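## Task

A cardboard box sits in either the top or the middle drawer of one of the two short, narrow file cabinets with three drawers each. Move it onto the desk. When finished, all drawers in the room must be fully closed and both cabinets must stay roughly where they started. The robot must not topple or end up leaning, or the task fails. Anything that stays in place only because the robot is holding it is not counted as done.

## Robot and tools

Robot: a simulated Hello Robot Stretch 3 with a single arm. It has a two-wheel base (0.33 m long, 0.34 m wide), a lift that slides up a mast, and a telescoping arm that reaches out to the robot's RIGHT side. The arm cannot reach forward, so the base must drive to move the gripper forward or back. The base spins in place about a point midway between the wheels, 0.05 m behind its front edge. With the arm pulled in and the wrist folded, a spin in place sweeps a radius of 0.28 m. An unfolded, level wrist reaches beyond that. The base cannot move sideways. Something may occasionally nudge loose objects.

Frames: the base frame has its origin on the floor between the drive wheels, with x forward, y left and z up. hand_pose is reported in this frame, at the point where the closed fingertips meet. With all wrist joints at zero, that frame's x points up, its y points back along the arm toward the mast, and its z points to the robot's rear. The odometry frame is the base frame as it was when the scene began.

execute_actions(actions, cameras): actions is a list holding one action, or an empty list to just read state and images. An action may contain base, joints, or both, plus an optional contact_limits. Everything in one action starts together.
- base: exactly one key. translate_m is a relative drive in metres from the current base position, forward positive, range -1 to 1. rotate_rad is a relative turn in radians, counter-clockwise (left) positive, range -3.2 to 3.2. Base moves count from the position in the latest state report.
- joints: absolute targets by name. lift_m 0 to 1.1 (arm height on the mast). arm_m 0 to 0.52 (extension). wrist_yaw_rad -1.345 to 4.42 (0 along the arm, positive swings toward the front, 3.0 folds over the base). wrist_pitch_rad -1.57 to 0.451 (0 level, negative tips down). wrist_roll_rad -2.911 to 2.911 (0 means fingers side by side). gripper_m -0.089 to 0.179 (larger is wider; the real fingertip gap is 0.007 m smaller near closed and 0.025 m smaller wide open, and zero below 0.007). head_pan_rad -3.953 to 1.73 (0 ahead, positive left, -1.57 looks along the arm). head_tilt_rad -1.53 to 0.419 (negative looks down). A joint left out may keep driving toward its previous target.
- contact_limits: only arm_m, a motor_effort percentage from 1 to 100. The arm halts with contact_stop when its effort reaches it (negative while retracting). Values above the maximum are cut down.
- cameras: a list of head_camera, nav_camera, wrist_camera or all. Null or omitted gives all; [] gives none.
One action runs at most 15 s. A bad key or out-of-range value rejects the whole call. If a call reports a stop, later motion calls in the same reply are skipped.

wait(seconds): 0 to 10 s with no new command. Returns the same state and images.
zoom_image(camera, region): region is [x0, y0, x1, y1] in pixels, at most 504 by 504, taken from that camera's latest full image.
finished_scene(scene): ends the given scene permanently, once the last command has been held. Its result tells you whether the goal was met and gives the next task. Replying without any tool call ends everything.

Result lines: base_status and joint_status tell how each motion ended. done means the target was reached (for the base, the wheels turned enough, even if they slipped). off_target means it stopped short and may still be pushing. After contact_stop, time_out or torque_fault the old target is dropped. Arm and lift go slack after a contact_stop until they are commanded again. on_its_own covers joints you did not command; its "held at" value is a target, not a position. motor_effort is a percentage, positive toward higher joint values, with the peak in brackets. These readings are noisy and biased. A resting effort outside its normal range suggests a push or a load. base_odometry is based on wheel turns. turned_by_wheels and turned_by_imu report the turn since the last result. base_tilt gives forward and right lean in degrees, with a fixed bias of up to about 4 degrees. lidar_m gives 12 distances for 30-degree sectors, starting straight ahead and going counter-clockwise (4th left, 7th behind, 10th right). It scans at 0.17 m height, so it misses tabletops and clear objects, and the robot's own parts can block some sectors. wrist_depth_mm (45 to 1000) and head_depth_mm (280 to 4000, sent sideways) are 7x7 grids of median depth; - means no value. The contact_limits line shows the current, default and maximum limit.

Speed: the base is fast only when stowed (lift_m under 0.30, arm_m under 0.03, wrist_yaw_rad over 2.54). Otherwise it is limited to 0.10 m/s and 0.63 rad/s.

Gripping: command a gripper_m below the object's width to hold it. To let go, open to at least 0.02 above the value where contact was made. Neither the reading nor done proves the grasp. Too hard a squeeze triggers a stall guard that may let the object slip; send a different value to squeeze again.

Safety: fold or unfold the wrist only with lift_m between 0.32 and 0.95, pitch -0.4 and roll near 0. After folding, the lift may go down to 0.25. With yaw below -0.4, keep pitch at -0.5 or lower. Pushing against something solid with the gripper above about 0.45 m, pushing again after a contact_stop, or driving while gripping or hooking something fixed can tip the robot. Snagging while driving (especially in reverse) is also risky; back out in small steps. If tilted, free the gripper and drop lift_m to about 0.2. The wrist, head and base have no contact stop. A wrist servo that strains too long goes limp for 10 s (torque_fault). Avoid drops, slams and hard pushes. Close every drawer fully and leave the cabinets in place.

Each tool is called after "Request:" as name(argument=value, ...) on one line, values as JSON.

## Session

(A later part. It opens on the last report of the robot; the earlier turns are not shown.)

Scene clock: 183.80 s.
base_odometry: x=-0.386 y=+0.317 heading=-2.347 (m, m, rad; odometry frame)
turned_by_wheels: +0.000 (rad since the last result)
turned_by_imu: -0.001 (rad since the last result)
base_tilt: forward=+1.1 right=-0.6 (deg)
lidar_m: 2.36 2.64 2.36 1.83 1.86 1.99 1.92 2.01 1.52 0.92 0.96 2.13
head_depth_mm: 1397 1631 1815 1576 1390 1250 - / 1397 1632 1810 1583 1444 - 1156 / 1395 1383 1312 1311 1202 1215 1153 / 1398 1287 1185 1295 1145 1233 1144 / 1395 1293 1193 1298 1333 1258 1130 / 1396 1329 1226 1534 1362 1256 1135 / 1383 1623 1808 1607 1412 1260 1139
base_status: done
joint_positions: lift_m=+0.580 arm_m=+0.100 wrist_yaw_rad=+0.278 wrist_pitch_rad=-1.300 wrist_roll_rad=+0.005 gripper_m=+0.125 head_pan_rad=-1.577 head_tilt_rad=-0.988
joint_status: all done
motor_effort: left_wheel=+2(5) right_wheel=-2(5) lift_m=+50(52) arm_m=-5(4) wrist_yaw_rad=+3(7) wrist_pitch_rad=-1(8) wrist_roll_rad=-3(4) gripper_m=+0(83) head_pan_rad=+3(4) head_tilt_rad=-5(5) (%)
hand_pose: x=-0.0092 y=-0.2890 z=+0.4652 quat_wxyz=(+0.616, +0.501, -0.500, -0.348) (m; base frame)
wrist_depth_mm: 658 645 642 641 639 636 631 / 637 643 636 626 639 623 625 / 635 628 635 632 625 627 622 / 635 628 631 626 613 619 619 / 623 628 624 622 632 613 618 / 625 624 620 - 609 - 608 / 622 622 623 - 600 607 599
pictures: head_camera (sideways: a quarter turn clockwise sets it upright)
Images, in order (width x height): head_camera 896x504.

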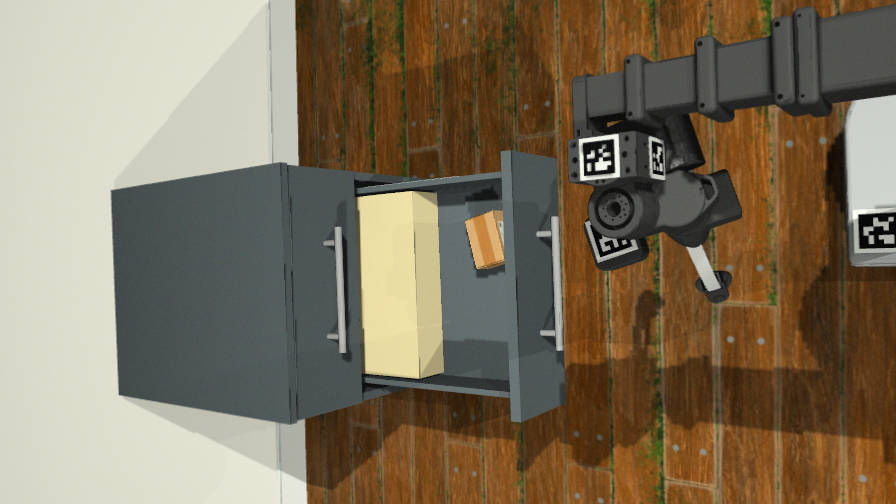

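Request:
execute_actions(actions=[{"joints": {"arm_m": 0.498}}], cameras=["head_camera", "wrist_camera"])

Scene clock: 188.97 s.
base_odometry: x=-0.386 y=+0.317 heading=-2.347 (m, m, rad; odometry frame)
turned_by_wheels: +0.000 (rad since the last result)
turned_by_imu: -0.001 (rad since the last result)
base_tilt: forward=+1.2 right=-0.7 (deg)
lidar_m: 2.35 2.63 2.36 1.83 1.86 1.98 1.93 2.00 1.52 0.92 0.96 2.13
head_depth_mm: 1398 1638 1801 1577 1390 1251 - / 1391 1628 1805 1621 - 1236 1159 / 1396 1391 - 1300 1350 1249 1155 / 1392 1289 1177 1290 1333 1254 1145 / 1396 1295 1186 1299 1337 1255 1131 / 1392 1334 1224 1529 1357 1259 1138 / 1390 1621 1802 1609 1409 1258 1139
base_status: not commanded
joint_positions: lift_m=+0.580 arm_m=+0.498 wrist_yaw_rad=+0.278 wrist_pitch_rad=-1.300 wrist_roll_rad=+0.004 gripper_m=+0.125 head_pan_rad=-1.577 head_tilt_rad=-0.988
joint_status: all done
motor_effort: left_wheel=+2(2) right_wheel=-2(2) lift_m=+50(49) arm_m=+4(2) wrist_yaw_rad=+3(3) wrist_pitch_rad=+0(1) wrist_roll_rad=-2(3) gripper_m=+0(1) head_pan_rad=+3(3) head_tilt_rad=-5(5) (%)
hand_pose: x=-0.0092 y=-0.6863 z=+0.4652 quat_wxyz=(+0.616, +0.501, -0.499, -0.347) (m; base frame)
wrist_depth_mm: 643 366 345 343 343 355 631 / 638 390 422 395 340 626 630 / 632 396 415 413 409 613 620 / 634 416 412 361 409 621 609 / 303 343 411 411 411 617 613 / 626 629 293 334 395 - 605 / 618 623 611 616 284 602 603
pictures: head_camera (sideways: a quarter turn clockwise sets it upright), wrist_camera
Images, in order (width x height): head_camera 896x504, wrist_camera 644x364.

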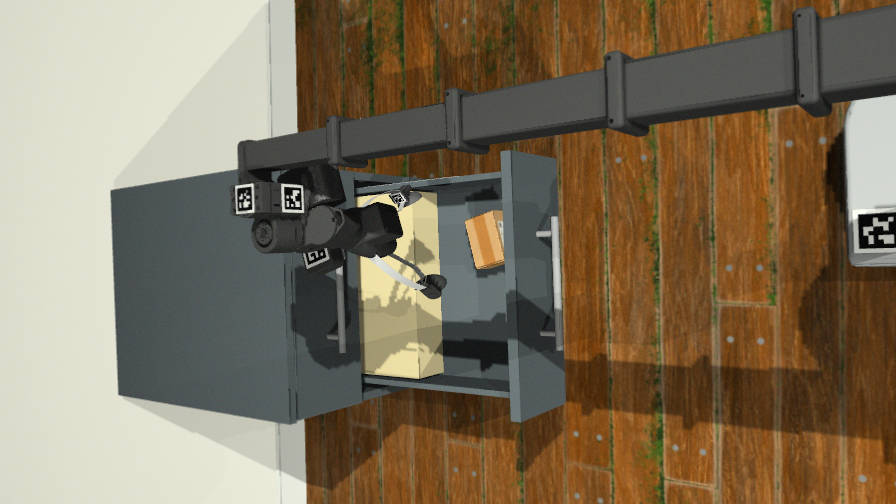

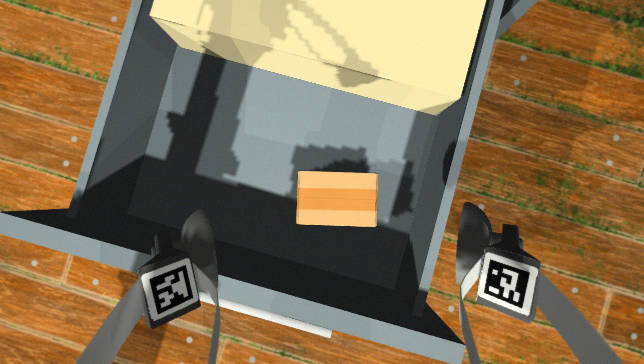

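Request:
execute_actions(actions=[{"joints": {"arm_m": 0.515, "wrist_pitch_rad": -1.28, "lift_m": 0.46}}], cameras=["head_camera", "wrist_camera"])

Scene clock: 202.80 s.
base_odometry: x=-0.386 y=+0.317 heading=-2.347 (m, m, rad; odometry frame)
turned_by_wheels: +0.000 (rad since the last result)
turned_by_imu: -0.001 (rad since the last result)
base_tilt: forward=+1.2 right=-0.7 (deg)
lidar_m: 2.36 2.63 2.36 1.82 1.87 1.99 1.93 2.01 1.52 0.92 0.96 2.13
head_depth_mm: 1398 1624 1805 1580 1389 1243 1129 / 1398 1632 1804 1580 1401 - - / 1396 1384 1177 1268 1341 1250 1155 / 1389 1285 1168 1275 1332 1253 1144 / 1392 1286 1190 1296 1339 1256 1133 / 1389 1325 1229 1536 1359 1255 1133 / 1390 1616 1810 1593 1409 1264 1139
base_status: not commanded
joint_positions: lift_m=+0.460 arm_m=+0.515 wrist_yaw_rad=+0.278 wrist_pitch_rad=-1.285 wrist_roll_rad=+0.004 gripper_m=+0.125 head_pan_rad=-1.577 head_tilt_rad=-0.988
joint_status: all done
motor_effort: left_wheel=+3(2) right_wheel=-2(2) lift_m=+39(42) arm_m=+4(6) wrist_yaw_rad=+3(3) wrist_pitch_rad=+2(4) wrist_roll_rad=-2(2) gripper_m=+0(1) head_pan_rad=+2(3) head_tilt_rad=-5(5) (%)
hand_pose: x=-0.0082 y=-0.7069 z=+0.3462 quat_wxyz=(+0.618, +0.497, -0.503, -0.343) (m; base frame)
wrist_depth_mm: 255 304 267 228 226 224 511 / 269 301 300 298 269 224 516 / 282 299 299 297 295 248 506 / 297 297 294 293 294 245 499 / 293 294 292 242 291 498 502 / 231 265 291 288 288 - 492 / 179 193 225 266 273 488 484
pictures: head_camera (sideways: a quarter turn clockwise sets it upright), wrist_camera
Images, in order (width x height): head_camera 896x504, wrist_camera 644x364.

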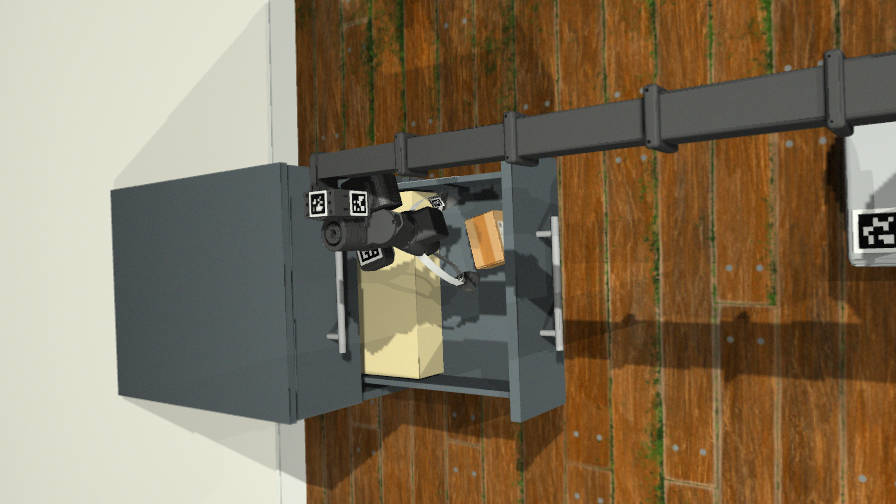

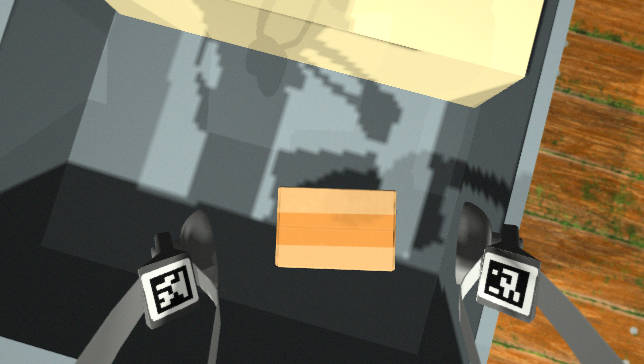

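Request:
execute_actions(actions=[{"joints": {"lift_m": 0.385, "gripper_m": 0.117}}], cameras=["head_camera", "wrist_camera"])

Scene clock: 208.13 s.
base_odometry: x=-0.386 y=+0.317 heading=-2.347 (m, m, rad; odometry frame)
turned_by_wheels: +0.000 (rad since the last result)
turned_by_imu: -0.001 (rad since the last result)
base_tilt: forward=+1.1 right=-0.6 (deg)
lidar_m: 2.36 2.64 2.36 1.83 1.87 1.99 1.92 2.00 1.52 0.92 0.96 2.13
head_depth_mm: 1399 1640 1803 1581 1386 1244 1126 / 1397 1635 1811 1579 1397 1258 - / 1395 1384 1208 1264 1351 1251 1153 / 1392 1280 1187 1277 1334 1252 1148 / 1393 1290 1186 1297 1337 1253 1131 / 1393 1334 1226 1539 1358 1256 1133 / 1393 1612 1801 1600 1408 1260 1140
base_status: not commanded
joint_positions: lift_m=+0.385 arm_m=+0.515 wrist_yaw_rad=+0.278 wrist_pitch_rad=-1.285 wrist_roll_rad=+0.004 gripper_m=+0.117 head_pan_rad=-1.577 head_tilt_rad=-0.988
joint_status: all done
motor_effort: left_wheel=+3(2) right_wheel=-2(2) lift_m=+39(38) arm_m=+3(3) wrist_yaw_rad=+3(2) wrist_pitch_rad=+2(2) wrist_roll_rad=-2(3) gripper_m=+1(40) head_pan_rad=+2(3) head_tilt_rad=-5(6) (%)
hand_pose: x=-0.0081 y=-0.7069 z=+0.2712 quat_wxyz=(+0.618, +0.497, -0.503, -0.343) (m; base frame)
wrist_depth_mm: 230 227 227 225 198 176 154 / 226 226 225 223 223 220 160 / 224 224 223 221 220 220 151 / 221 221 220 219 219 217 143 / 220 220 217 168 168 181 142 / 218 217 216 167 167 - 138 / 177 194 213 213 213 177 415
pictures: head_camera (sideways: a quarter turn clockwise sets it upright), wrist_camera
Images, in order (width x height): head_camera 896x504, wrist_camera 644x364.

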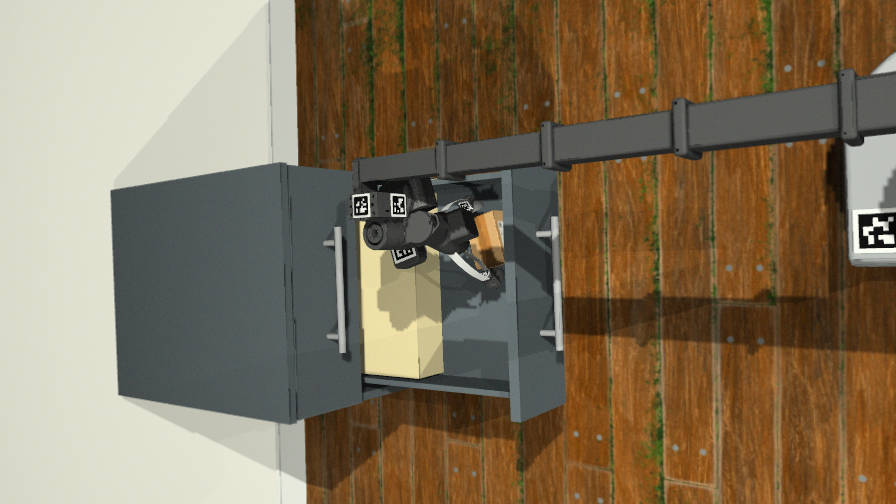

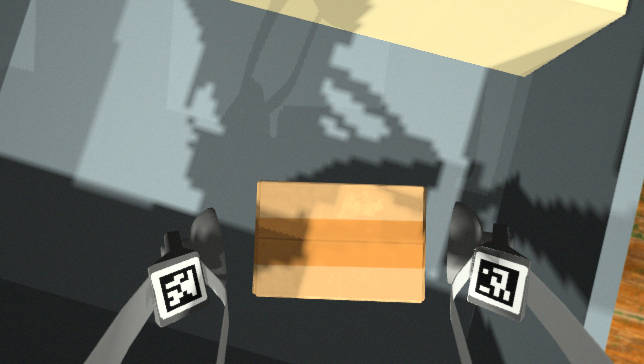

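Request:
execute_actions(actions=[{"joints": {"lift_m": 0.359}}], cameras=["wrist_camera"])

Request:
execute_actions(actions=[{"joints": {"gripper_m": 0.055}}], cameras=["wrist_camera"])

Scene clock: 211.80 s.
base_odometry: x=-0.386 y=+0.317 heading=-2.347 (m, m, rad; odometry frame)
turned_by_wheels: +0.000 (rad since the last result)
turned_by_imu: -0.001 (rad since the last result)
base_tilt: forward=+1.3 right=-0.6 (deg)
lidar_m: 2.36 2.64 2.36 1.83 1.87 1.99 1.92 2.00 1.52 0.92 0.96 2.13
head_depth_mm: 1390 1635 1807 1579 1387 1243 1128 / 1393 1632 1797 1583 1395 1258 - / 1393 1386 1242 1289 1343 1253 1155 / 1393 1291 1188 1298 1335 1250 1148 / 1394 1290 1189 1295 1339 1249 1135 / 1386 1329 1226 1537 1360 1256 1135 / 1388 1610 1813 1612 1412 1260 1137
base_status: not commanded
joint_positions: lift_m=+0.359 arm_m=+0.515 wrist_yaw_rad=+0.278 wrist_pitch_rad=-1.285 wrist_roll_rad=+0.004 gripper_m=+0.117 head_pan_rad=-1.577 head_tilt_rad=-0.988
joint_status: all done
motor_effort: left_wheel=+2(2) right_wheel=-2(2) lift_m=+38(39) arm_m=+4(3) wrist_yaw_rad=+2(3) wrist_pitch_rad=+2(2) wrist_roll_rad=-3(3) gripper_m=+0(0) head_pan_rad=+2(3) head_tilt_rad=-5(5) (%)
hand_pose: x=-0.0081 y=-0.7069 z=+0.2452 quat_wxyz=(+0.618, +0.497, -0.503, -0.343) (m; base frame)
wrist_depth_mm: 202 201 200 199 197 176 154 / 200 198 198 197 196 196 160 / 198 198 197 195 194 194 151 / 196 195 194 144 193 192 142 / 194 194 146 143 142 181 135 / 192 191 144 141 141 - 128 / 177 189 188 189 188 176 116
pictures: wrist_camera
Images, in order (width x height): wrist_camera 644x364.

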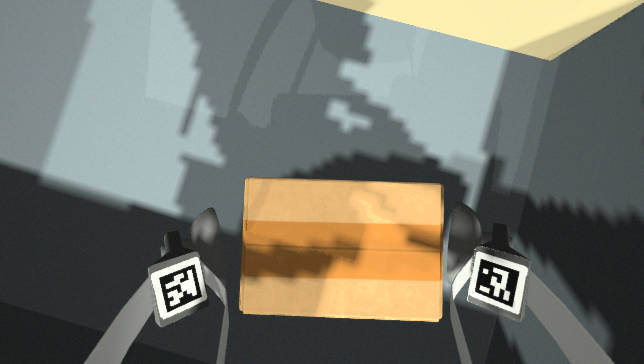

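Scene clock: 212.90 s.
base_odometry: x=-0.386 y=+0.317 heading=-2.347 (m, m, rad; odometry frame)
turned_by_wheels: +0.000 (rad since the last result)
turned_by_imu: +0.000 (rad since the last result)
base_tilt: forward=+1.2 right=-0.7 (deg)
lidar_m: 2.35 2.64 2.36 1.82 1.86 1.99 1.93 2.01 1.52 0.92 0.96 2.13
head_depth_mm: 1394 1629 1815 1576 1388 1243 1126 / 1393 1631 1795 1578 1393 1252 - / 1397 1393 1242 1288 1344 1251 1156 / 1394 1285 1187 1294 1329 1252 1146 / 1391 1288 1189 1297 1332 1255 1133 / 1395 1328 1230 1532 1359 1254 1130 / 1385 1626 1814 1596 1409 1259 1139
base_status: not commanded
joint_positions: lift_m=+0.359 arm_m=+0.515 wrist_yaw_rad=+0.278 wrist_pitch_rad=-1.285 wrist_roll_rad=+0.004 gripper_m=+0.056 head_pan_rad=-1.577 head_tilt_rad=-0.988
joint_status: all done
motor_effort: left_wheel=+2(2) right_wheel=-2(2) lift_m=+39(39) arm_m=+3(3) wrist_yaw_rad=+3(3) wrist_pitch_rad=+2(2) wrist_roll_rad=-3(2) gripper_m=-18(93) head_pan_rad=+3(3) head_tilt_rad=-6(5) (%)
hand_pose: x=-0.0081 y=-0.7069 z=+0.2452 quat_wxyz=(+0.618, +0.497, -0.503, -0.343) (m; base frame)
wrist_depth_mm: 201 202 200 199 197 177 154 / 200 199 198 197 196 196 159 / 198 197 196 195 195 194 151 / 196 195 194 141 192 192 143 / 194 193 139 139 138 189 136 / 192 192 138 137 137 167 129 / 177 189 189 188 188 182 119
pictures: wrist_camera
Images, in order (width x height): wrist_camera 644x364.

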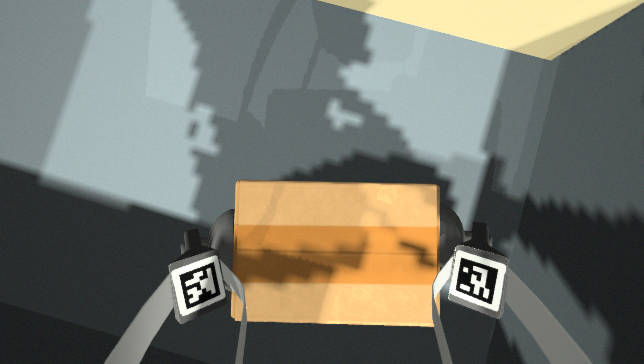

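Request:
execute_actions(actions=[{"joints": {"lift_m": 0.56}}], cameras=["head_camera", "wrist_camera"])

Scene clock: 217.07 s.
base_odometry: x=-0.386 y=+0.317 heading=-2.347 (m, m, rad; odometry frame)
turned_by_wheels: +0.000 (rad since the last result)
turned_by_imu: -0.001 (rad since the last result)
base_tilt: forward=+1.0 right=-0.6 (deg)
lidar_m: 2.36 2.64 2.36 1.83 1.87 1.99 1.93 2.01 1.52 0.92 0.96 2.13
head_depth_mm: 1404 1629 1803 1577 1391 1245 1127 / 1395 1628 1815 1609 - 1232 - / 1395 1391 - 1291 1354 1250 1154 / 1389 1287 1175 1268 1338 1255 1149 / 1391 1289 1186 1299 1336 1254 1134 / 1389 1329 1230 1533 1361 1257 1136 / 1385 1619 1813 1604 1408 1260 1138
base_status: not commanded
joint_positions: lift_m=+0.560 arm_m=+0.515 wrist_yaw_rad=+0.278 wrist_pitch_rad=-1.285 wrist_roll_rad=+0.004 gripper_m=+0.056 head_pan_rad=-1.577 head_tilt_rad=-0.988
joint_status: all done
motor_effort: left_wheel=+2(2) right_wheel=-2(2) lift_m=+51(53) arm_m=+3(3) wrist_yaw_rad=+3(3) wrist_pitch_rad=+2(2) wrist_roll_rad=-2(3) gripper_m=-18(18) head_pan_rad=+3(3) head_tilt_rad=-5(5) (%)
hand_pose: x=-0.0081 y=-0.7069 z=+0.4458 quat_wxyz=(+0.618, +0.497, -0.503, -0.343) (m; base frame)
wrist_depth_mm: 630 329 328 327 326 325 615 / 632 369 396 324 324 607 618 / 619 386 403 397 392 604 600 / 611 394 395 141 356 593 596 / 324 388 139 139 138 596 593 / 277 275 138 137 137 597 596 / 603 587 292 257 297 596 580
pictures: head_camera (sideways: a quarter turn clockwise sets it upright), wrist_camera
Images, in order (width x height): head_camera 896x504, wrist_camera 644x364.

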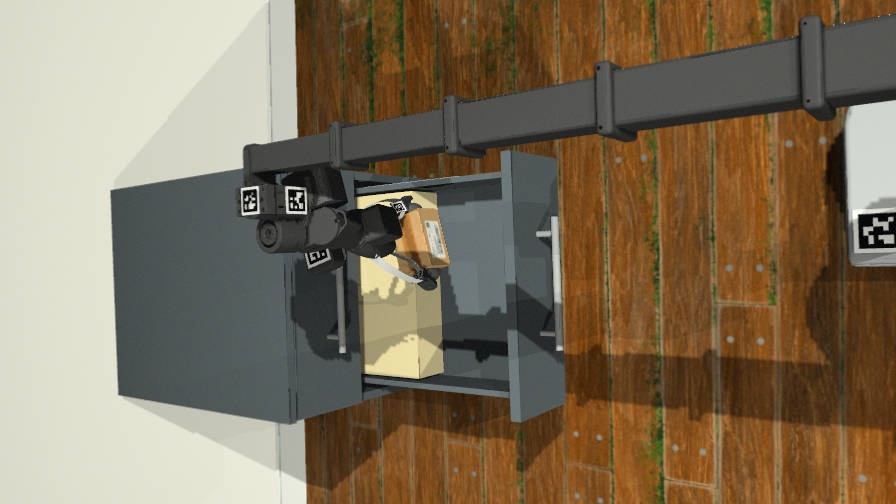

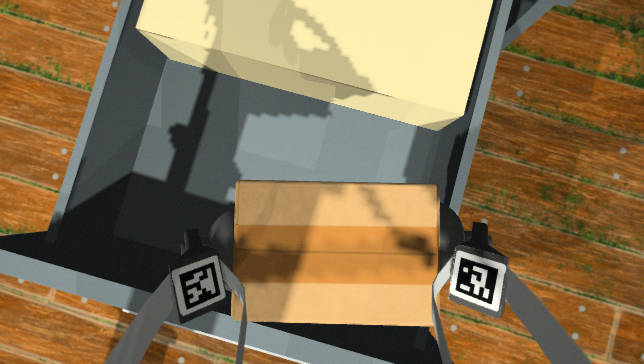

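Request:
execute_actions(actions=[{"base": {"translate_m": 0.6}, "joints": {"lift_m": 0.95, "arm_m": 0.05, "wrist_yaw_rad": 0.0, "head_pan_rad": 0.25, "head_tilt_rad": -0.45}}], cameras=["head_camera", "nav_camera", "wrist_camera"])

Scene clock: 236.57 s.
base_odometry: x=-0.806 y=-0.111 heading=-2.347 (m, m, rad; odometry frame)
turned_by_wheels: +0.000 (rad since the last result)
turned_by_imu: +0.000 (rad since the last result)
base_tilt: forward=+1.1 right=-0.7 (deg)
lidar_m: 1.76 2.14 2.35 2.27 2.26 2.60 2.52 2.07 0.98 1.26 1.55 2.05
head_depth_mm: 1864 1983 2086 1742 2284 1757 1435 / 1910 2039 2137 1765 2292 1768 1437 / 1945 2092 2210 1768 2211 1776 1442 / 1999 2138 2307 2481 2302 1790 1445 / 2046 2198 2364 2557 2329 1788 1450 / 2093 2250 2434 2627 2345 1796 1462 / 2131 2299 2492 2467 2332 1799 1464
base_status: done
joint_positions: lift_m=+0.950 arm_m=+0.050 wrist_yaw_rad=+0.002 wrist_pitch_rad=-1.285 wrist_roll_rad=+0.003 gripper_m=+0.056 head_pan_rad=+0.243 head_tilt_rad=-0.458
joint_status: all done
motor_effort: left_wheel=+2(7) right_wheel=-2(2) lift_m=+51(52) arm_m=-3(1) wrist_yaw_rad=-1(2) wrist_pitch_rad=+2(2) wrist_roll_rad=-2(2) gripper_m=-18(18) head_pan_rad=+2(31) head_tilt_rad=+3(26) (%)
hand_pose: x=-0.0215 y=-0.2444 z=+0.8359 quat_wxyz=(+0.566, +0.424, -0.566, -0.424) (m; base frame)
wrist_depth_mm: - - - - - 781 759 / - - - - - - - / - - - - - - - / - - - 141 - 989 968 / - - 139 138 138 994 977 / 996 975 138 137 137 959 965 / 956 971 967 955 978 951 950
pictures: head_camera (sideways: a quarter turn clockwise sets it upright), nav_camera (sideways: a quarter turn counterclockwise sets it upright), wrist_camera
Images, in order (width x height): head_camera 896x504, nav_camera 672x504, wrist_camera 644x364.

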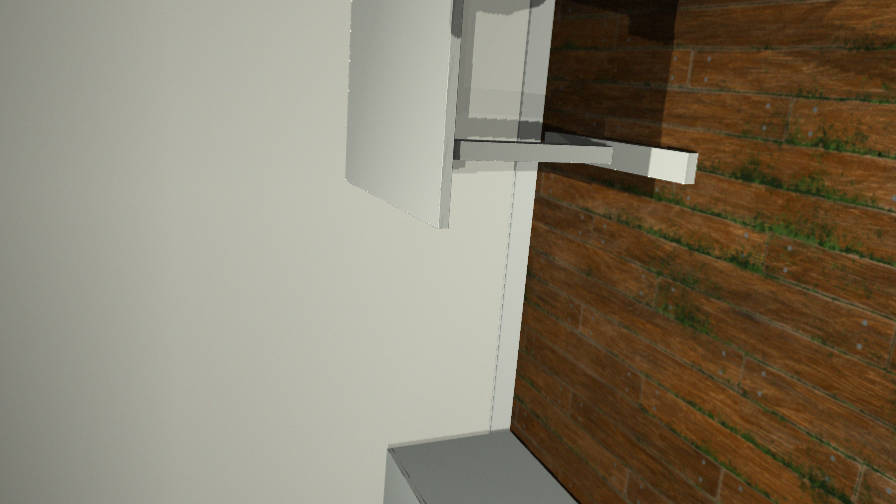

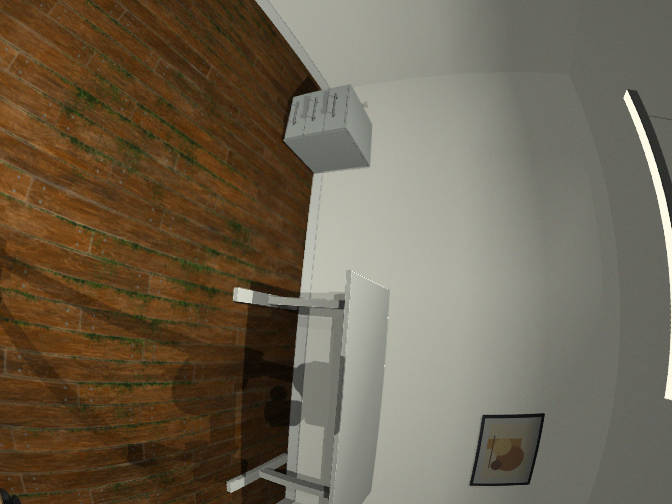

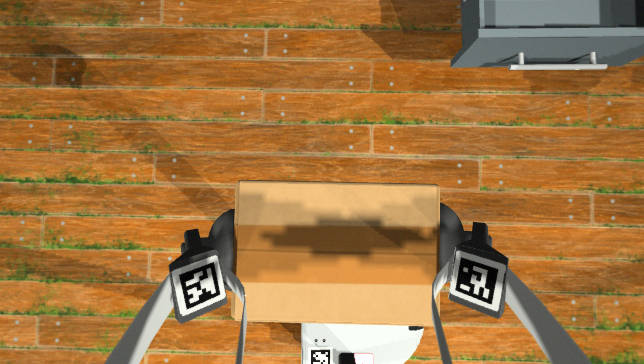

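Request:
execute_actions(actions=[{"base": {"translate_m": 0.86}, "joints": {"head_pan_rad": 0.95, "head_tilt_rad": -0.55}}], cameras=["head_camera", "nav_camera"])

Scene clock: 256.70 s.
base_odometry: x=-1.408 y=-0.725 heading=-2.347 (m, m, rad; odometry frame)
turned_by_wheels: +0.000 (rad since the last result)
turned_by_imu: +0.002 (rad since the last result)
base_tilt: forward=+1.1 right=-0.7 (deg)
lidar_m: 0.91 1.44 1.55 2.26 2.35 2.56 3.37 1.50 1.55 1.50 1.39 1.42
head_depth_mm: 1490 1575 1692 1808 1881 1616 1347 / 1636 1761 1882 2008 2032 1629 1352 / 1827 1961 2113 1918 1987 1628 1354 / 2059 2239 2396 1818 1912 1635 1356 / 2228 2409 2597 1929 2001 1640 1363 / 2125 2278 2440 2587 2065 1648 1366 / 2024 2136 2307 2443 2075 1652 1369
base_status: done
joint_positions: lift_m=+0.950 arm_m=+0.050 wrist_yaw_rad=+0.002 wrist_pitch_rad=-1.285 wrist_roll_rad=+0.003 gripper_m=+0.056 head_pan_rad=+0.943 head_tilt_rad=-0.543
joint_status: all done
motor_effort: left_wheel=+1(5) right_wheel=-2(3) lift_m=+51(51) arm_m=-4(4) wrist_yaw_rad=-1(1) wrist_pitch_rad=+2(2) wrist_roll_rad=-2(2) gripper_m=-18(18) head_pan_rad=+3(28) head_tilt_rad=-3(11) (%)
hand_pose: x=-0.0215 y=-0.2444 z=+0.8359 quat_wxyz=(+0.566, +0.424, -0.566, -0.424) (m; base frame)
wrist_depth_mm: - - - - - - - / - - - - - - - / - - - - - - - / - - - 141 - 979 976 / - - 139 138 139 981 971 / 983 969 138 137 137 957 952 / 942 964 949 946 962 968 957
pictures: head_camera (sideways: a quarter turn clockwise sets it upright), nav_camera (sideways: a quarter turn counterclockwise sets it upright)
Images, in order (width x height): head_camera 896x504, nav_camera 672x504.

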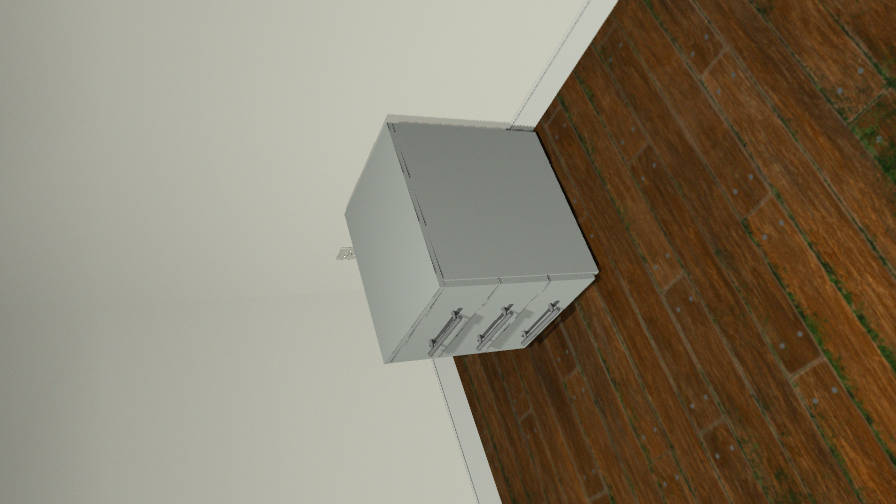

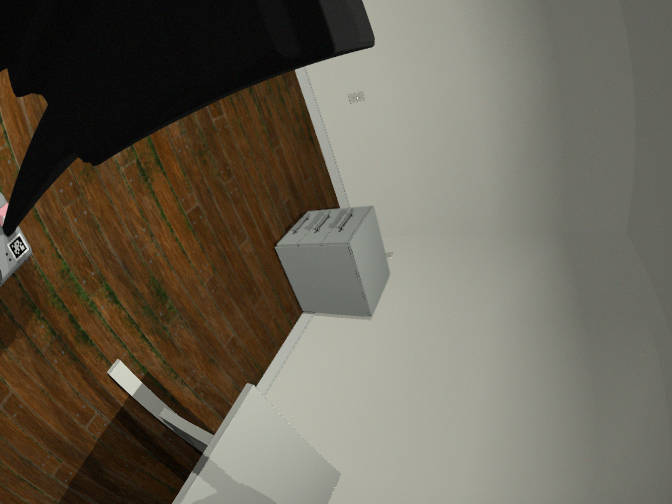

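The grey cabinet's drawers are flush. Turning to face the arm toward the desk.

Request:
execute_actions(actions=[{"base": {"rotate_rad": 1.59}, "joints": {"arm_m": 0.2, "head_pan_rad": -1.57, "head_tilt_rad": -0.75}}])

Scene clock: 261.17 s.
base_odometry: x=-1.408 y=-0.725 heading=-0.757 (m, m, rad; odometry frame)
turned_by_wheels: +1.590 (rad since the last result)
turned_by_imu: +1.561 (rad since the last result)
base_tilt: forward=+1.2 right=-0.6 (deg)
lidar_m: 2.25 2.37 2.60 3.37 1.50 1.55 1.51 1.39 1.42 0.91 1.44 1.55
head_depth_mm: 1189 1295 - 853 1535 1387 1209 / 1192 1273 - 834 1160 1399 1212 / 1196 1311 - - 521 1370 1218 / 1199 1337 1146 894 549 1375 1222 / 1200 1337 1151 894 1334 1383 1223 / 1200 1343 1157 899 1553 1417 1224 / 1205 1345 1527 1650 1558 1414 1226
base_status: done
joint_positions: lift_m=+0.950 arm_m=+0.200 wrist_yaw_rad=+0.001 wrist_pitch_rad=-1.285 wrist_roll_rad=+0.003 gripper_m=+0.056 head_pan_rad=-1.563 head_tilt_rad=-0.741
joint_status: all done
motor_effort: left_wheel=-2(6) right_wheel=+2(5) lift_m=+51(51) arm_m=+4(4) wrist_yaw_rad=+0(1) wrist_pitch_rad=+2(2) wrist_roll_rad=-2(2) gripper_m=-19(18) head_pan_rad=-2(30) head_tilt_rad=-4(18) (%)
hand_pose: x=-0.0216 y=-0.3938 z=+0.8359 quat_wxyz=(+0.566, +0.424, -0.566, -0.424) (m; base frame)
wrist_depth_mm: 294 293 293 290 288 287 288 / - - - - - - - / - - - - - - - / - - - 141 - 968 978 / - - 139 139 138 956 960 / 967 967 138 137 137 961 966 / 988 969 945 960 952 947 944
pictures: head_camera (sideways: a quarter turn clockwise sets it upright), nav_camera (sideways: a quarter turn counterclockwise sets it upright), wrist_camera
Images, in order (width x height): head_camera 896x504, nav_camera 672x504, wrist_camera 644x364.

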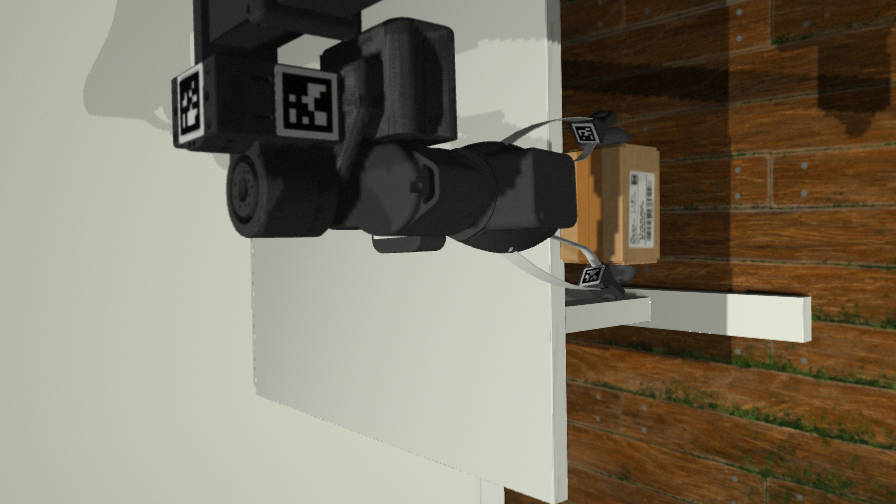

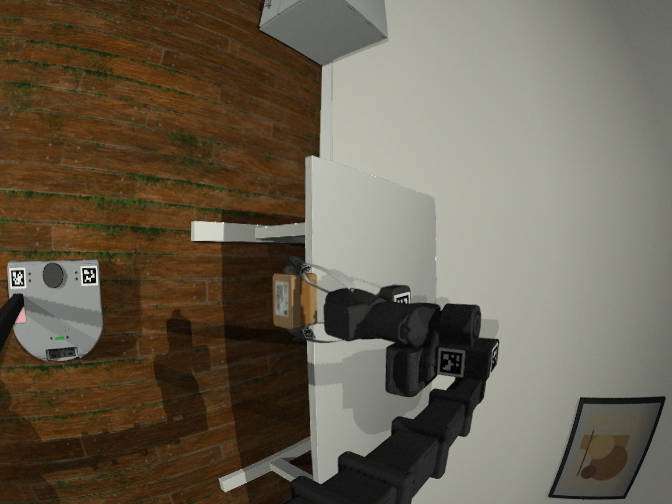

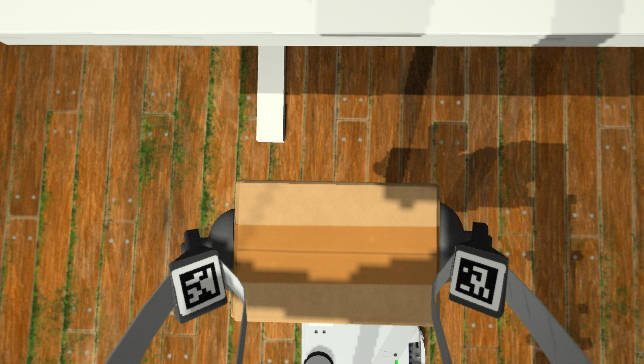

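Request:
execute_actions(actions=[{"joints": {"arm_m": 0.51, "lift_m": 0.9}}], cameras=["head_camera", "wrist_camera"])

Scene clock: 267.17 s.
base_odometry: x=-1.408 y=-0.725 heading=-0.757 (m, m, rad; odometry frame)
turned_by_wheels: +0.000 (rad since the last result)
turned_by_imu: -0.001 (rad since the last result)
base_tilt: forward=+1.3 right=-0.7 (deg)
lidar_m: 2.25 2.36 2.60 3.36 1.50 1.54 1.51 1.39 1.42 0.91 1.45 1.54
head_depth_mm: 1184 1306 - 856 1540 1399 1203 / 1190 - 1091 886 1523 1398 1213 / 1190 - 1094 836 1537 1396 1212 / 1199 1336 1102 826 1537 1403 1216 / 1199 1339 1149 896 1343 1376 1218 / 1202 1346 1156 900 1554 1413 1224 / 1205 1348 1532 1651 1555 1416 1224
base_status: not commanded
joint_positions: lift_m=+0.900 arm_m=+0.510 wrist_yaw_rad=+0.001 wrist_pitch_rad=-1.285 wrist_roll_rad=+0.003 gripper_m=+0.056 head_pan_rad=-1.563 head_tilt_rad=-0.741
joint_status: all done
motor_effort: left_wheel=-2(3) right_wheel=+2(2) lift_m=+40(43) arm_m=+3(5) wrist_yaw_rad=+0(0) wrist_pitch_rad=+2(2) wrist_roll_rad=-2(2) gripper_m=-18(18) head_pan_rad=-2(1) head_tilt_rad=-4(4) (%)
hand_pose: x=-0.0216 y=-0.7038 z=+0.7862 quat_wxyz=(+0.566, +0.423, -0.566, -0.424) (m; base frame)
wrist_depth_mm: 240 240 237 238 238 235 235 / 238 236 236 235 235 234 233 / 236 235 234 232 231 232 231 / 233 234 232 141 230 230 229 / 232 232 139 138 138 227 226 / 229 229 138 137 137 225 224 / 228 227 226 226 224 223 222
pictures: head_camera (sideways: a quarter turn clockwise sets it upright), wrist_camera
Images, in order (width x height): head_camera 896x504, wrist_camera 644x364.

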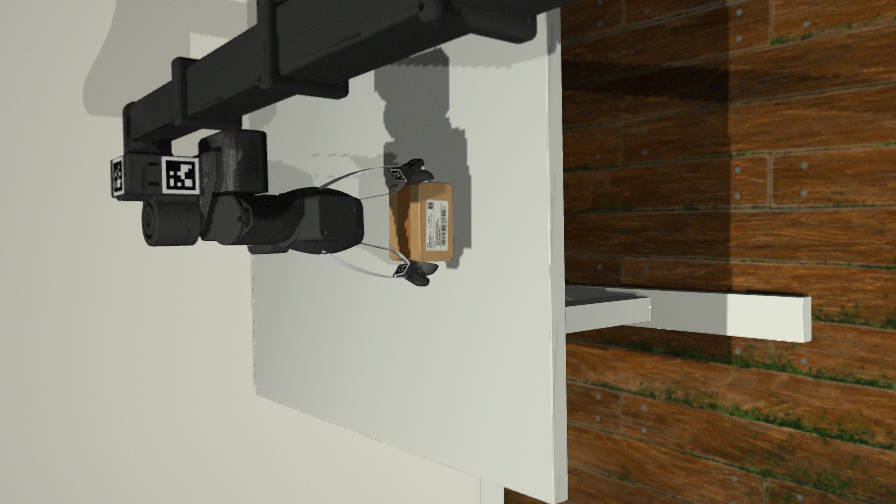

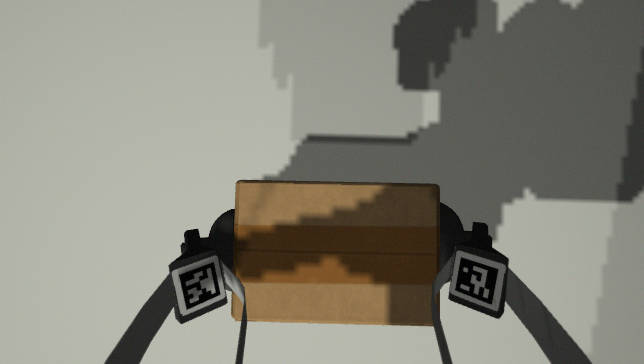

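Request:
execute_actions(actions=[{"joints": {"lift_m": 0.861}}], cameras=[])

Scene clock: 270.03 s.
base_odometry: x=-1.408 y=-0.725 heading=-0.757 (m, m, rad; odometry frame)
turned_by_wheels: +0.000 (rad since the last result)
turned_by_imu: +0.000 (rad since the last result)
base_tilt: forward=+1.1 right=-0.6 (deg)
lidar_m: 2.25 2.37 2.60 3.36 1.51 1.55 1.50 1.39 1.42 0.91 1.45 1.55
head_depth_mm: 1185 1326 1224 - 1525 1386 1206 / 1191 1290 1070 883 1531 1396 1208 / 1191 1284 1093 837 1539 1407 1214 / 1196 1311 1144 838 1547 1411 1220 / 1203 1342 1152 894 1345 1378 1217 / 1203 1341 1154 897 1557 1411 1220 / 1203 1346 1533 1658 1555 1416 1219
base_status: not commanded
joint_positions: lift_m=+0.861 arm_m=+0.510 wrist_yaw_rad=+0.001 wrist_pitch_rad=-1.285 wrist_roll_rad=+0.003 gripper_m=+0.056 head_pan_rad=-1.563 head_tilt_rad=-0.741
joint_status: all done
motor_effort: left_wheel=-2(3) right_wheel=+2(2) lift_m=+39(40) arm_m=+3(4) wrist_yaw_rad=+0(1) wrist_pitch_rad=+2(2) wrist_roll_rad=-2(2) gripper_m=-18(19) head_pan_rad=-1(1) head_tilt_rad=-4(4) (%)
hand_pose: x=-0.0216 y=-0.7038 z=+0.7472 quat_wxyz=(+0.566, +0.423, -0.566, -0.424) (m; base frame)
wrist_depth_mm: 200 199 198 198 197 196 195 / 198 198 197 196 194 195 194 / 197 195 195 194 192 193 192 / 195 194 193 141 191 191 191 / 192 192 139 138 138 190 189 / 191 190 138 137 137 188 186 / 190 189 188 187 186 185 185
pictures: none
No camera images: the call's "cameras" was empty. Leave "cameras" out to get every camera's image.

Request:
execute_actions(actions=[{"joints": {"gripper_m": 0.125}}], cameras=["wrist_camera"])

Request:
execute_actions(actions=[{"joints": {"lift_m": 0.93}}], cameras=["head_camera", "wrist_camera"])

Scene clock: 272.50 s.
base_odometry: x=-1.408 y=-0.725 heading=-0.757 (m, m, rad; odometry frame)
turned_by_wheels: +0.000 (rad since the last result)
turned_by_imu: +0.000 (rad since the last result)
base_tilt: forward=+1.1 right=-0.7 (deg)
lidar_m: 2.25 2.36 2.59 3.36 1.50 1.55 1.51 1.39 1.42 0.91 1.44 1.55
head_depth_mm: 1185 1328 1226 - 1528 1390 1208 / 1189 1288 1068 884 1532 1393 1211 / 1192 1290 1070 838 1536 1399 1213 / 1195 1314 1144 840 1542 1406 1218 / 1199 1338 1151 899 1343 1382 1219 / 1208 1346 1158 898 1560 1416 1229 / 1207 1345 1536 1655 1553 1418 1225
base_status: not commanded
joint_positions: lift_m=+0.861 arm_m=+0.510 wrist_yaw_rad=+0.001 wrist_pitch_rad=-1.285 wrist_roll_rad=+0.003 gripper_m=+0.125 head_pan_rad=-1.563 head_tilt_rad=-0.741
joint_status: all done
motor_effort: left_wheel=-2(2) right_wheel=+2(2) lift_m=+40(40) arm_m=+3(4) wrist_yaw_rad=+0(0) wrist_pitch_rad=+2(2) wrist_roll_rad=-2(2) gripper_m=+1(82) head_pan_rad=-2(2) head_tilt_rad=-4(4) (%)
hand_pose: x=-0.0216 y=-0.7038 z=+0.7472 quat_wxyz=(+0.566, +0.423, -0.566, -0.424) (m; base frame)
wrist_depth_mm: 200 199 199 198 197 197 196 / 199 198 197 196 195 195 193 / 197 196 195 194 194 193 192 / 195 194 194 143 192 191 191 / 193 192 142 142 141 189 188 / 192 191 141 140 140 - 187 / 189 189 188 187 186 186 185
pictures: wrist_camera
Images, in order (width x height): wrist_camera 644x364.

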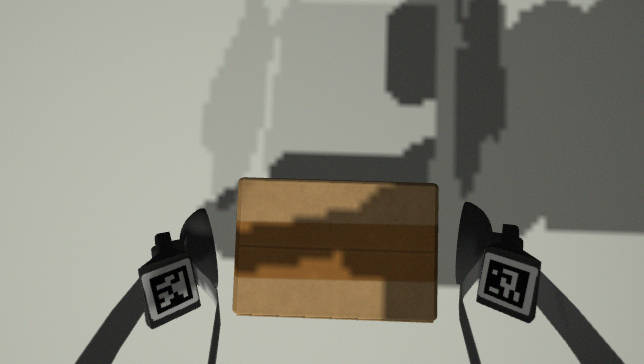

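Scene clock: 273.97 s.
base_odometry: x=-1.408 y=-0.725 heading=-0.757 (m, m, rad; odometry frame)
turned_by_wheels: +0.000 (rad since the last result)
turned_by_imu: +0.000 (rad since the last result)
base_tilt: forward=+1.2 right=-0.7 (deg)
lidar_m: 2.25 2.36 2.60 3.36 1.50 1.54 1.50 1.40 1.42 0.91 1.44 1.54
head_depth_mm: 1188 1282 - 855 1529 1397 1208 / 1176 1375 1131 885 1528 1396 1209 / 1176 - 1100 861 1533 1398 1212 / 1197 1339 1099 839 1542 1402 1219 / 1201 1344 1149 896 1340 1380 1218 / 1202 1344 1158 900 1542 1412 1222 / 1207 1342 1527 1644 1558 1415 1225
base_status: not commanded
joint_positions: lift_m=+0.930 arm_m=+0.510 wrist_yaw_rad=+0.001 wrist_pitch_rad=-1.285 wrist_roll_rad=+0.003 gripper_m=+0.125 head_pan_rad=-1.563 head_tilt_rad=-0.741
joint_status: all done
motor_effort: left_wheel=-3(3) right_wheel=+2(2) lift_m=+49(53) arm_m=+4(4) wrist_yaw_rad=+0(0) wrist_pitch_rad=+2(2) wrist_roll_rad=-2(2) gripper_m=+0(0) head_pan_rad=-2(2) head_tilt_rad=-4(4) (%)
hand_pose: x=-0.0216 y=-0.7038 z=+0.8159 quat_wxyz=(+0.566, +0.423, -0.566, -0.424) (m; base frame)
wrist_depth_mm: 270 270 268 267 266 265 264 / 268 268 267 265 266 264 263 / 264 264 264 264 261 261 261 / 262 263 263 259 259 259 257 / 262 261 259 209 257 258 256 / 258 258 257 255 255 - 253 / 256 255 254 253 252 252 253
pictures: head_camera (sideways: a quarter turn clockwise sets it upright), wrist_camera
Images, in order (width x height): head_camera 896x504, wrist_camera 644x364.

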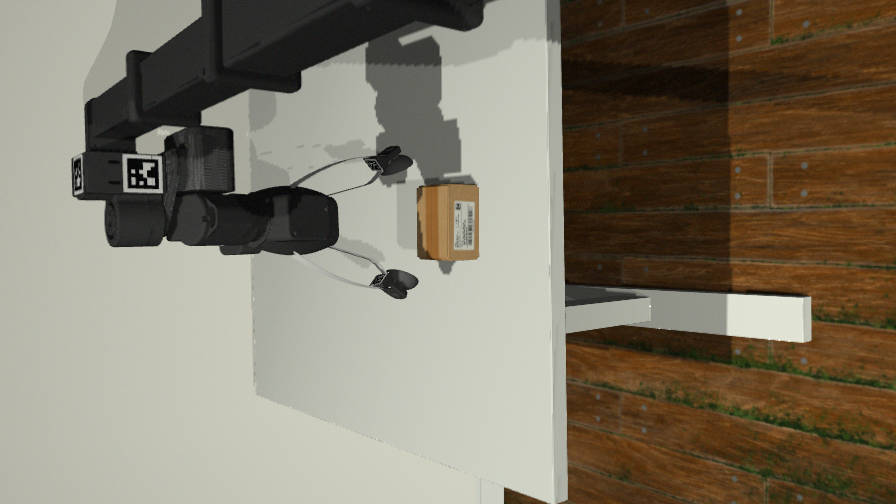

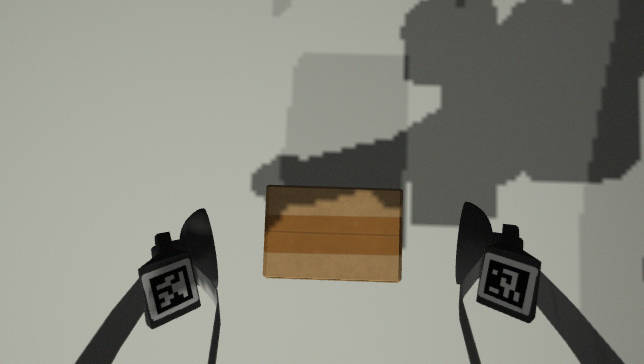

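Request:
execute_actions(actions=[{"base": {"rotate_rad": -1.59}, "joints": {"arm_m": 0.0, "head_pan_rad": -3.0, "head_tilt_rad": -0.5}}], cameras=["nav_camera"])

Request:
execute_actions(actions=[{"base": {"translate_m": -1.0}, "joints": {"lift_m": 0.172, "wrist_pitch_rad": 0.0, "wrist_roll_rad": 1.57, "gripper_m": 0.06, "head_pan_rad": -2.1, "head_tilt_rad": -0.8}}], cameras=["head_camera", "nav_camera"])

Scene clock: 284.63 s.
base_odometry: x=-1.408 y=-0.725 heading=-2.347 (m, m, rad; odometry frame)
turned_by_wheels: -1.590 (rad since the last result)
turned_by_imu: -1.564 (rad since the last result)
base_tilt: forward=+1.2 right=-0.6 (deg)
lidar_m: 0.91 1.44 1.55 2.25 2.36 2.57 3.35 1.50 1.55 1.50 1.39 1.42
head_depth_mm: 2854 3049 3332 2911 2293 - - / 2874 3105 3403 2910 2214 - 1319 / 2967 3139 3430 2949 2142 1694 1393 / 2969 3220 3476 2953 2149 1696 1392 / 3050 3238 3558 2972 2167 1694 1401 / 3063 3330 3617 3001 1903 1707 1401 / 3039 3163 3208 2989 1817 1713 1425
base_status: done
joint_positions: lift_m=+0.930 arm_m=+0.000 wrist_yaw_rad=+0.001 wrist_pitch_rad=-1.284 wrist_roll_rad=+0.003 gripper_m=+0.125 head_pan_rad=-2.993 head_tilt_rad=-0.507
joint_status: all done
motor_effort: left_wheel=+3(6) right_wheel=-2(6) lift_m=+51(50) arm_m=-5(4) wrist_yaw_rad=+0(1) wrist_pitch_rad=+2(2) wrist_roll_rad=-2(2) gripper_m=+0(1) head_pan_rad=-1(29) head_tilt_rad=+3(18) (%)
hand_pose: x=-0.0216 y=-0.1946 z=+0.8159 quat_wxyz=(+0.566, +0.423, -0.566, -0.424) (m; base frame)
wrist_depth_mm: - - - - - - - / - - - - 989 983 972 / - - 984 983 966 961 953 / 972 985 964 958 986 953 967 / 973 975 944 962 964 931 949 / 968 950 954 957 975 - 943 / 928 965 938 935 935 930 937
pictures: nav_camera (sideways: a quarter turn counterclockwise sets it upright)
Images, in order (width x height): nav_camera 672x504.

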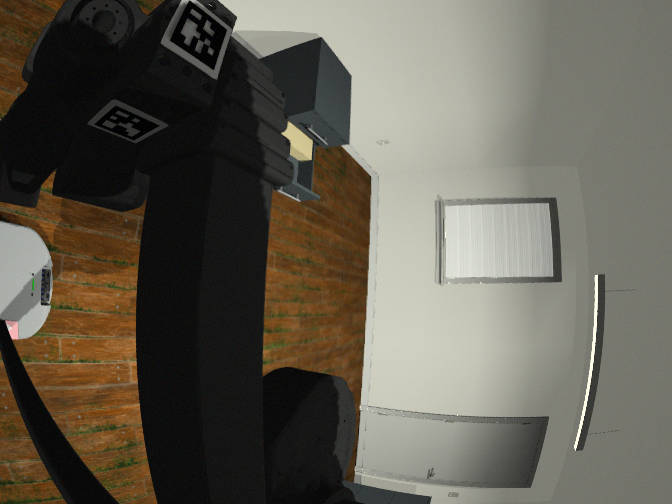

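Scene clock: 295.83 s.
base_odometry: x=-0.708 y=-0.011 heading=-2.346 (m, m, rad; odometry frame)
turned_by_wheels: +0.000 (rad since the last result)
turned_by_imu: -0.007 (rad since the last result)
base_tilt: forward=+1.1 right=-0.6 (deg)
lidar_m: 1.91 2.25 2.34 2.27 2.23 2.46 2.38 2.06 0.96 0.94 1.55 2.14
head_depth_mm: 1821 2077 2295 1890 1586 1353 1184 / 1705 1946 2208 1897 1549 1357 1188 / 1604 1827 2085 1911 1286 1363 1194 / 1519 1707 1856 1391 1327 1340 1196 / 1443 1598 1428 1277 1293 1311 1194 / 1368 1523 1440 1221 1417 1371 1217 / 1299 1437 1444 1475 1610 1380 1204
base_status: done
joint_positions: lift_m=+0.172 arm_m=+0.000 wrist_yaw_rad=+0.001 wrist_pitch_rad=-0.023 wrist_roll_rad=+1.568 gripper_m=+0.060 head_pan_rad=-2.107 head_tilt_rad=-0.790
joint_status: all done
motor_effort: left_wheel=+3(5) right_wheel=-2(5) lift_m=+38(41) arm_m=-3(4) wrist_yaw_rad=+0(0) wrist_pitch_rad=+11(12) wrist_roll_rad=+0(3) gripper_m=+0(82) head_pan_rad=+3(32) head_tilt_rad=-4(22) (%)
hand_pose: x=-0.0211 y=-0.4009 z=+0.2807 quat_wxyz=(+0.002, +0.000, -1.000, -0.012) (m; base frame)
wrist_depth_mm: - - 618 551 627 478 327 / - - - - 774 486 331 / - - - - 906 479 329 / - - - - 931 486 330 / - - - - - 486 332 / - - - - - 453 329 / - - - - 916 521 331
pictures: head_camera (sideways: a quarter turn clockwise sets it upright), nav_camera (sideways: a quarter turn counterclockwise sets it upright)
Images, in order (width x height): head_camera 896x504, nav_camera 672x504.

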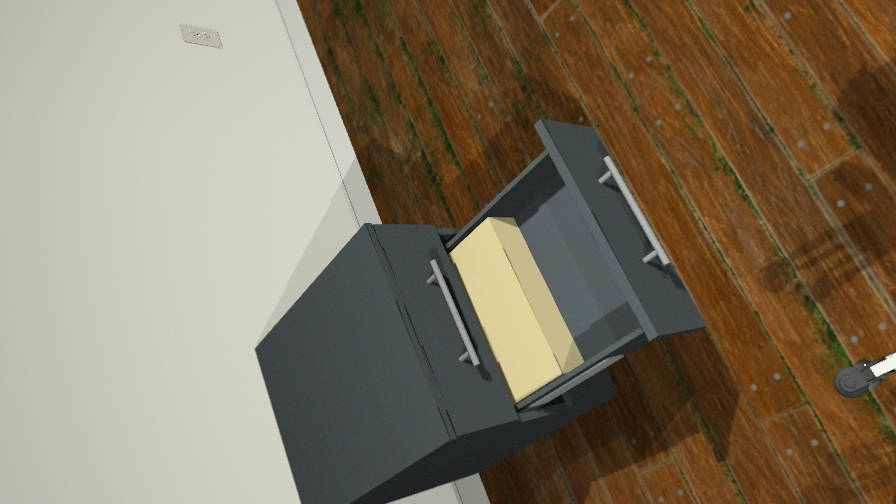

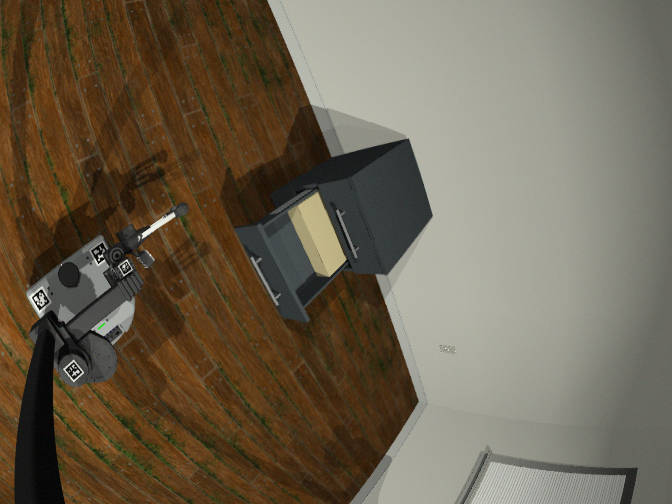

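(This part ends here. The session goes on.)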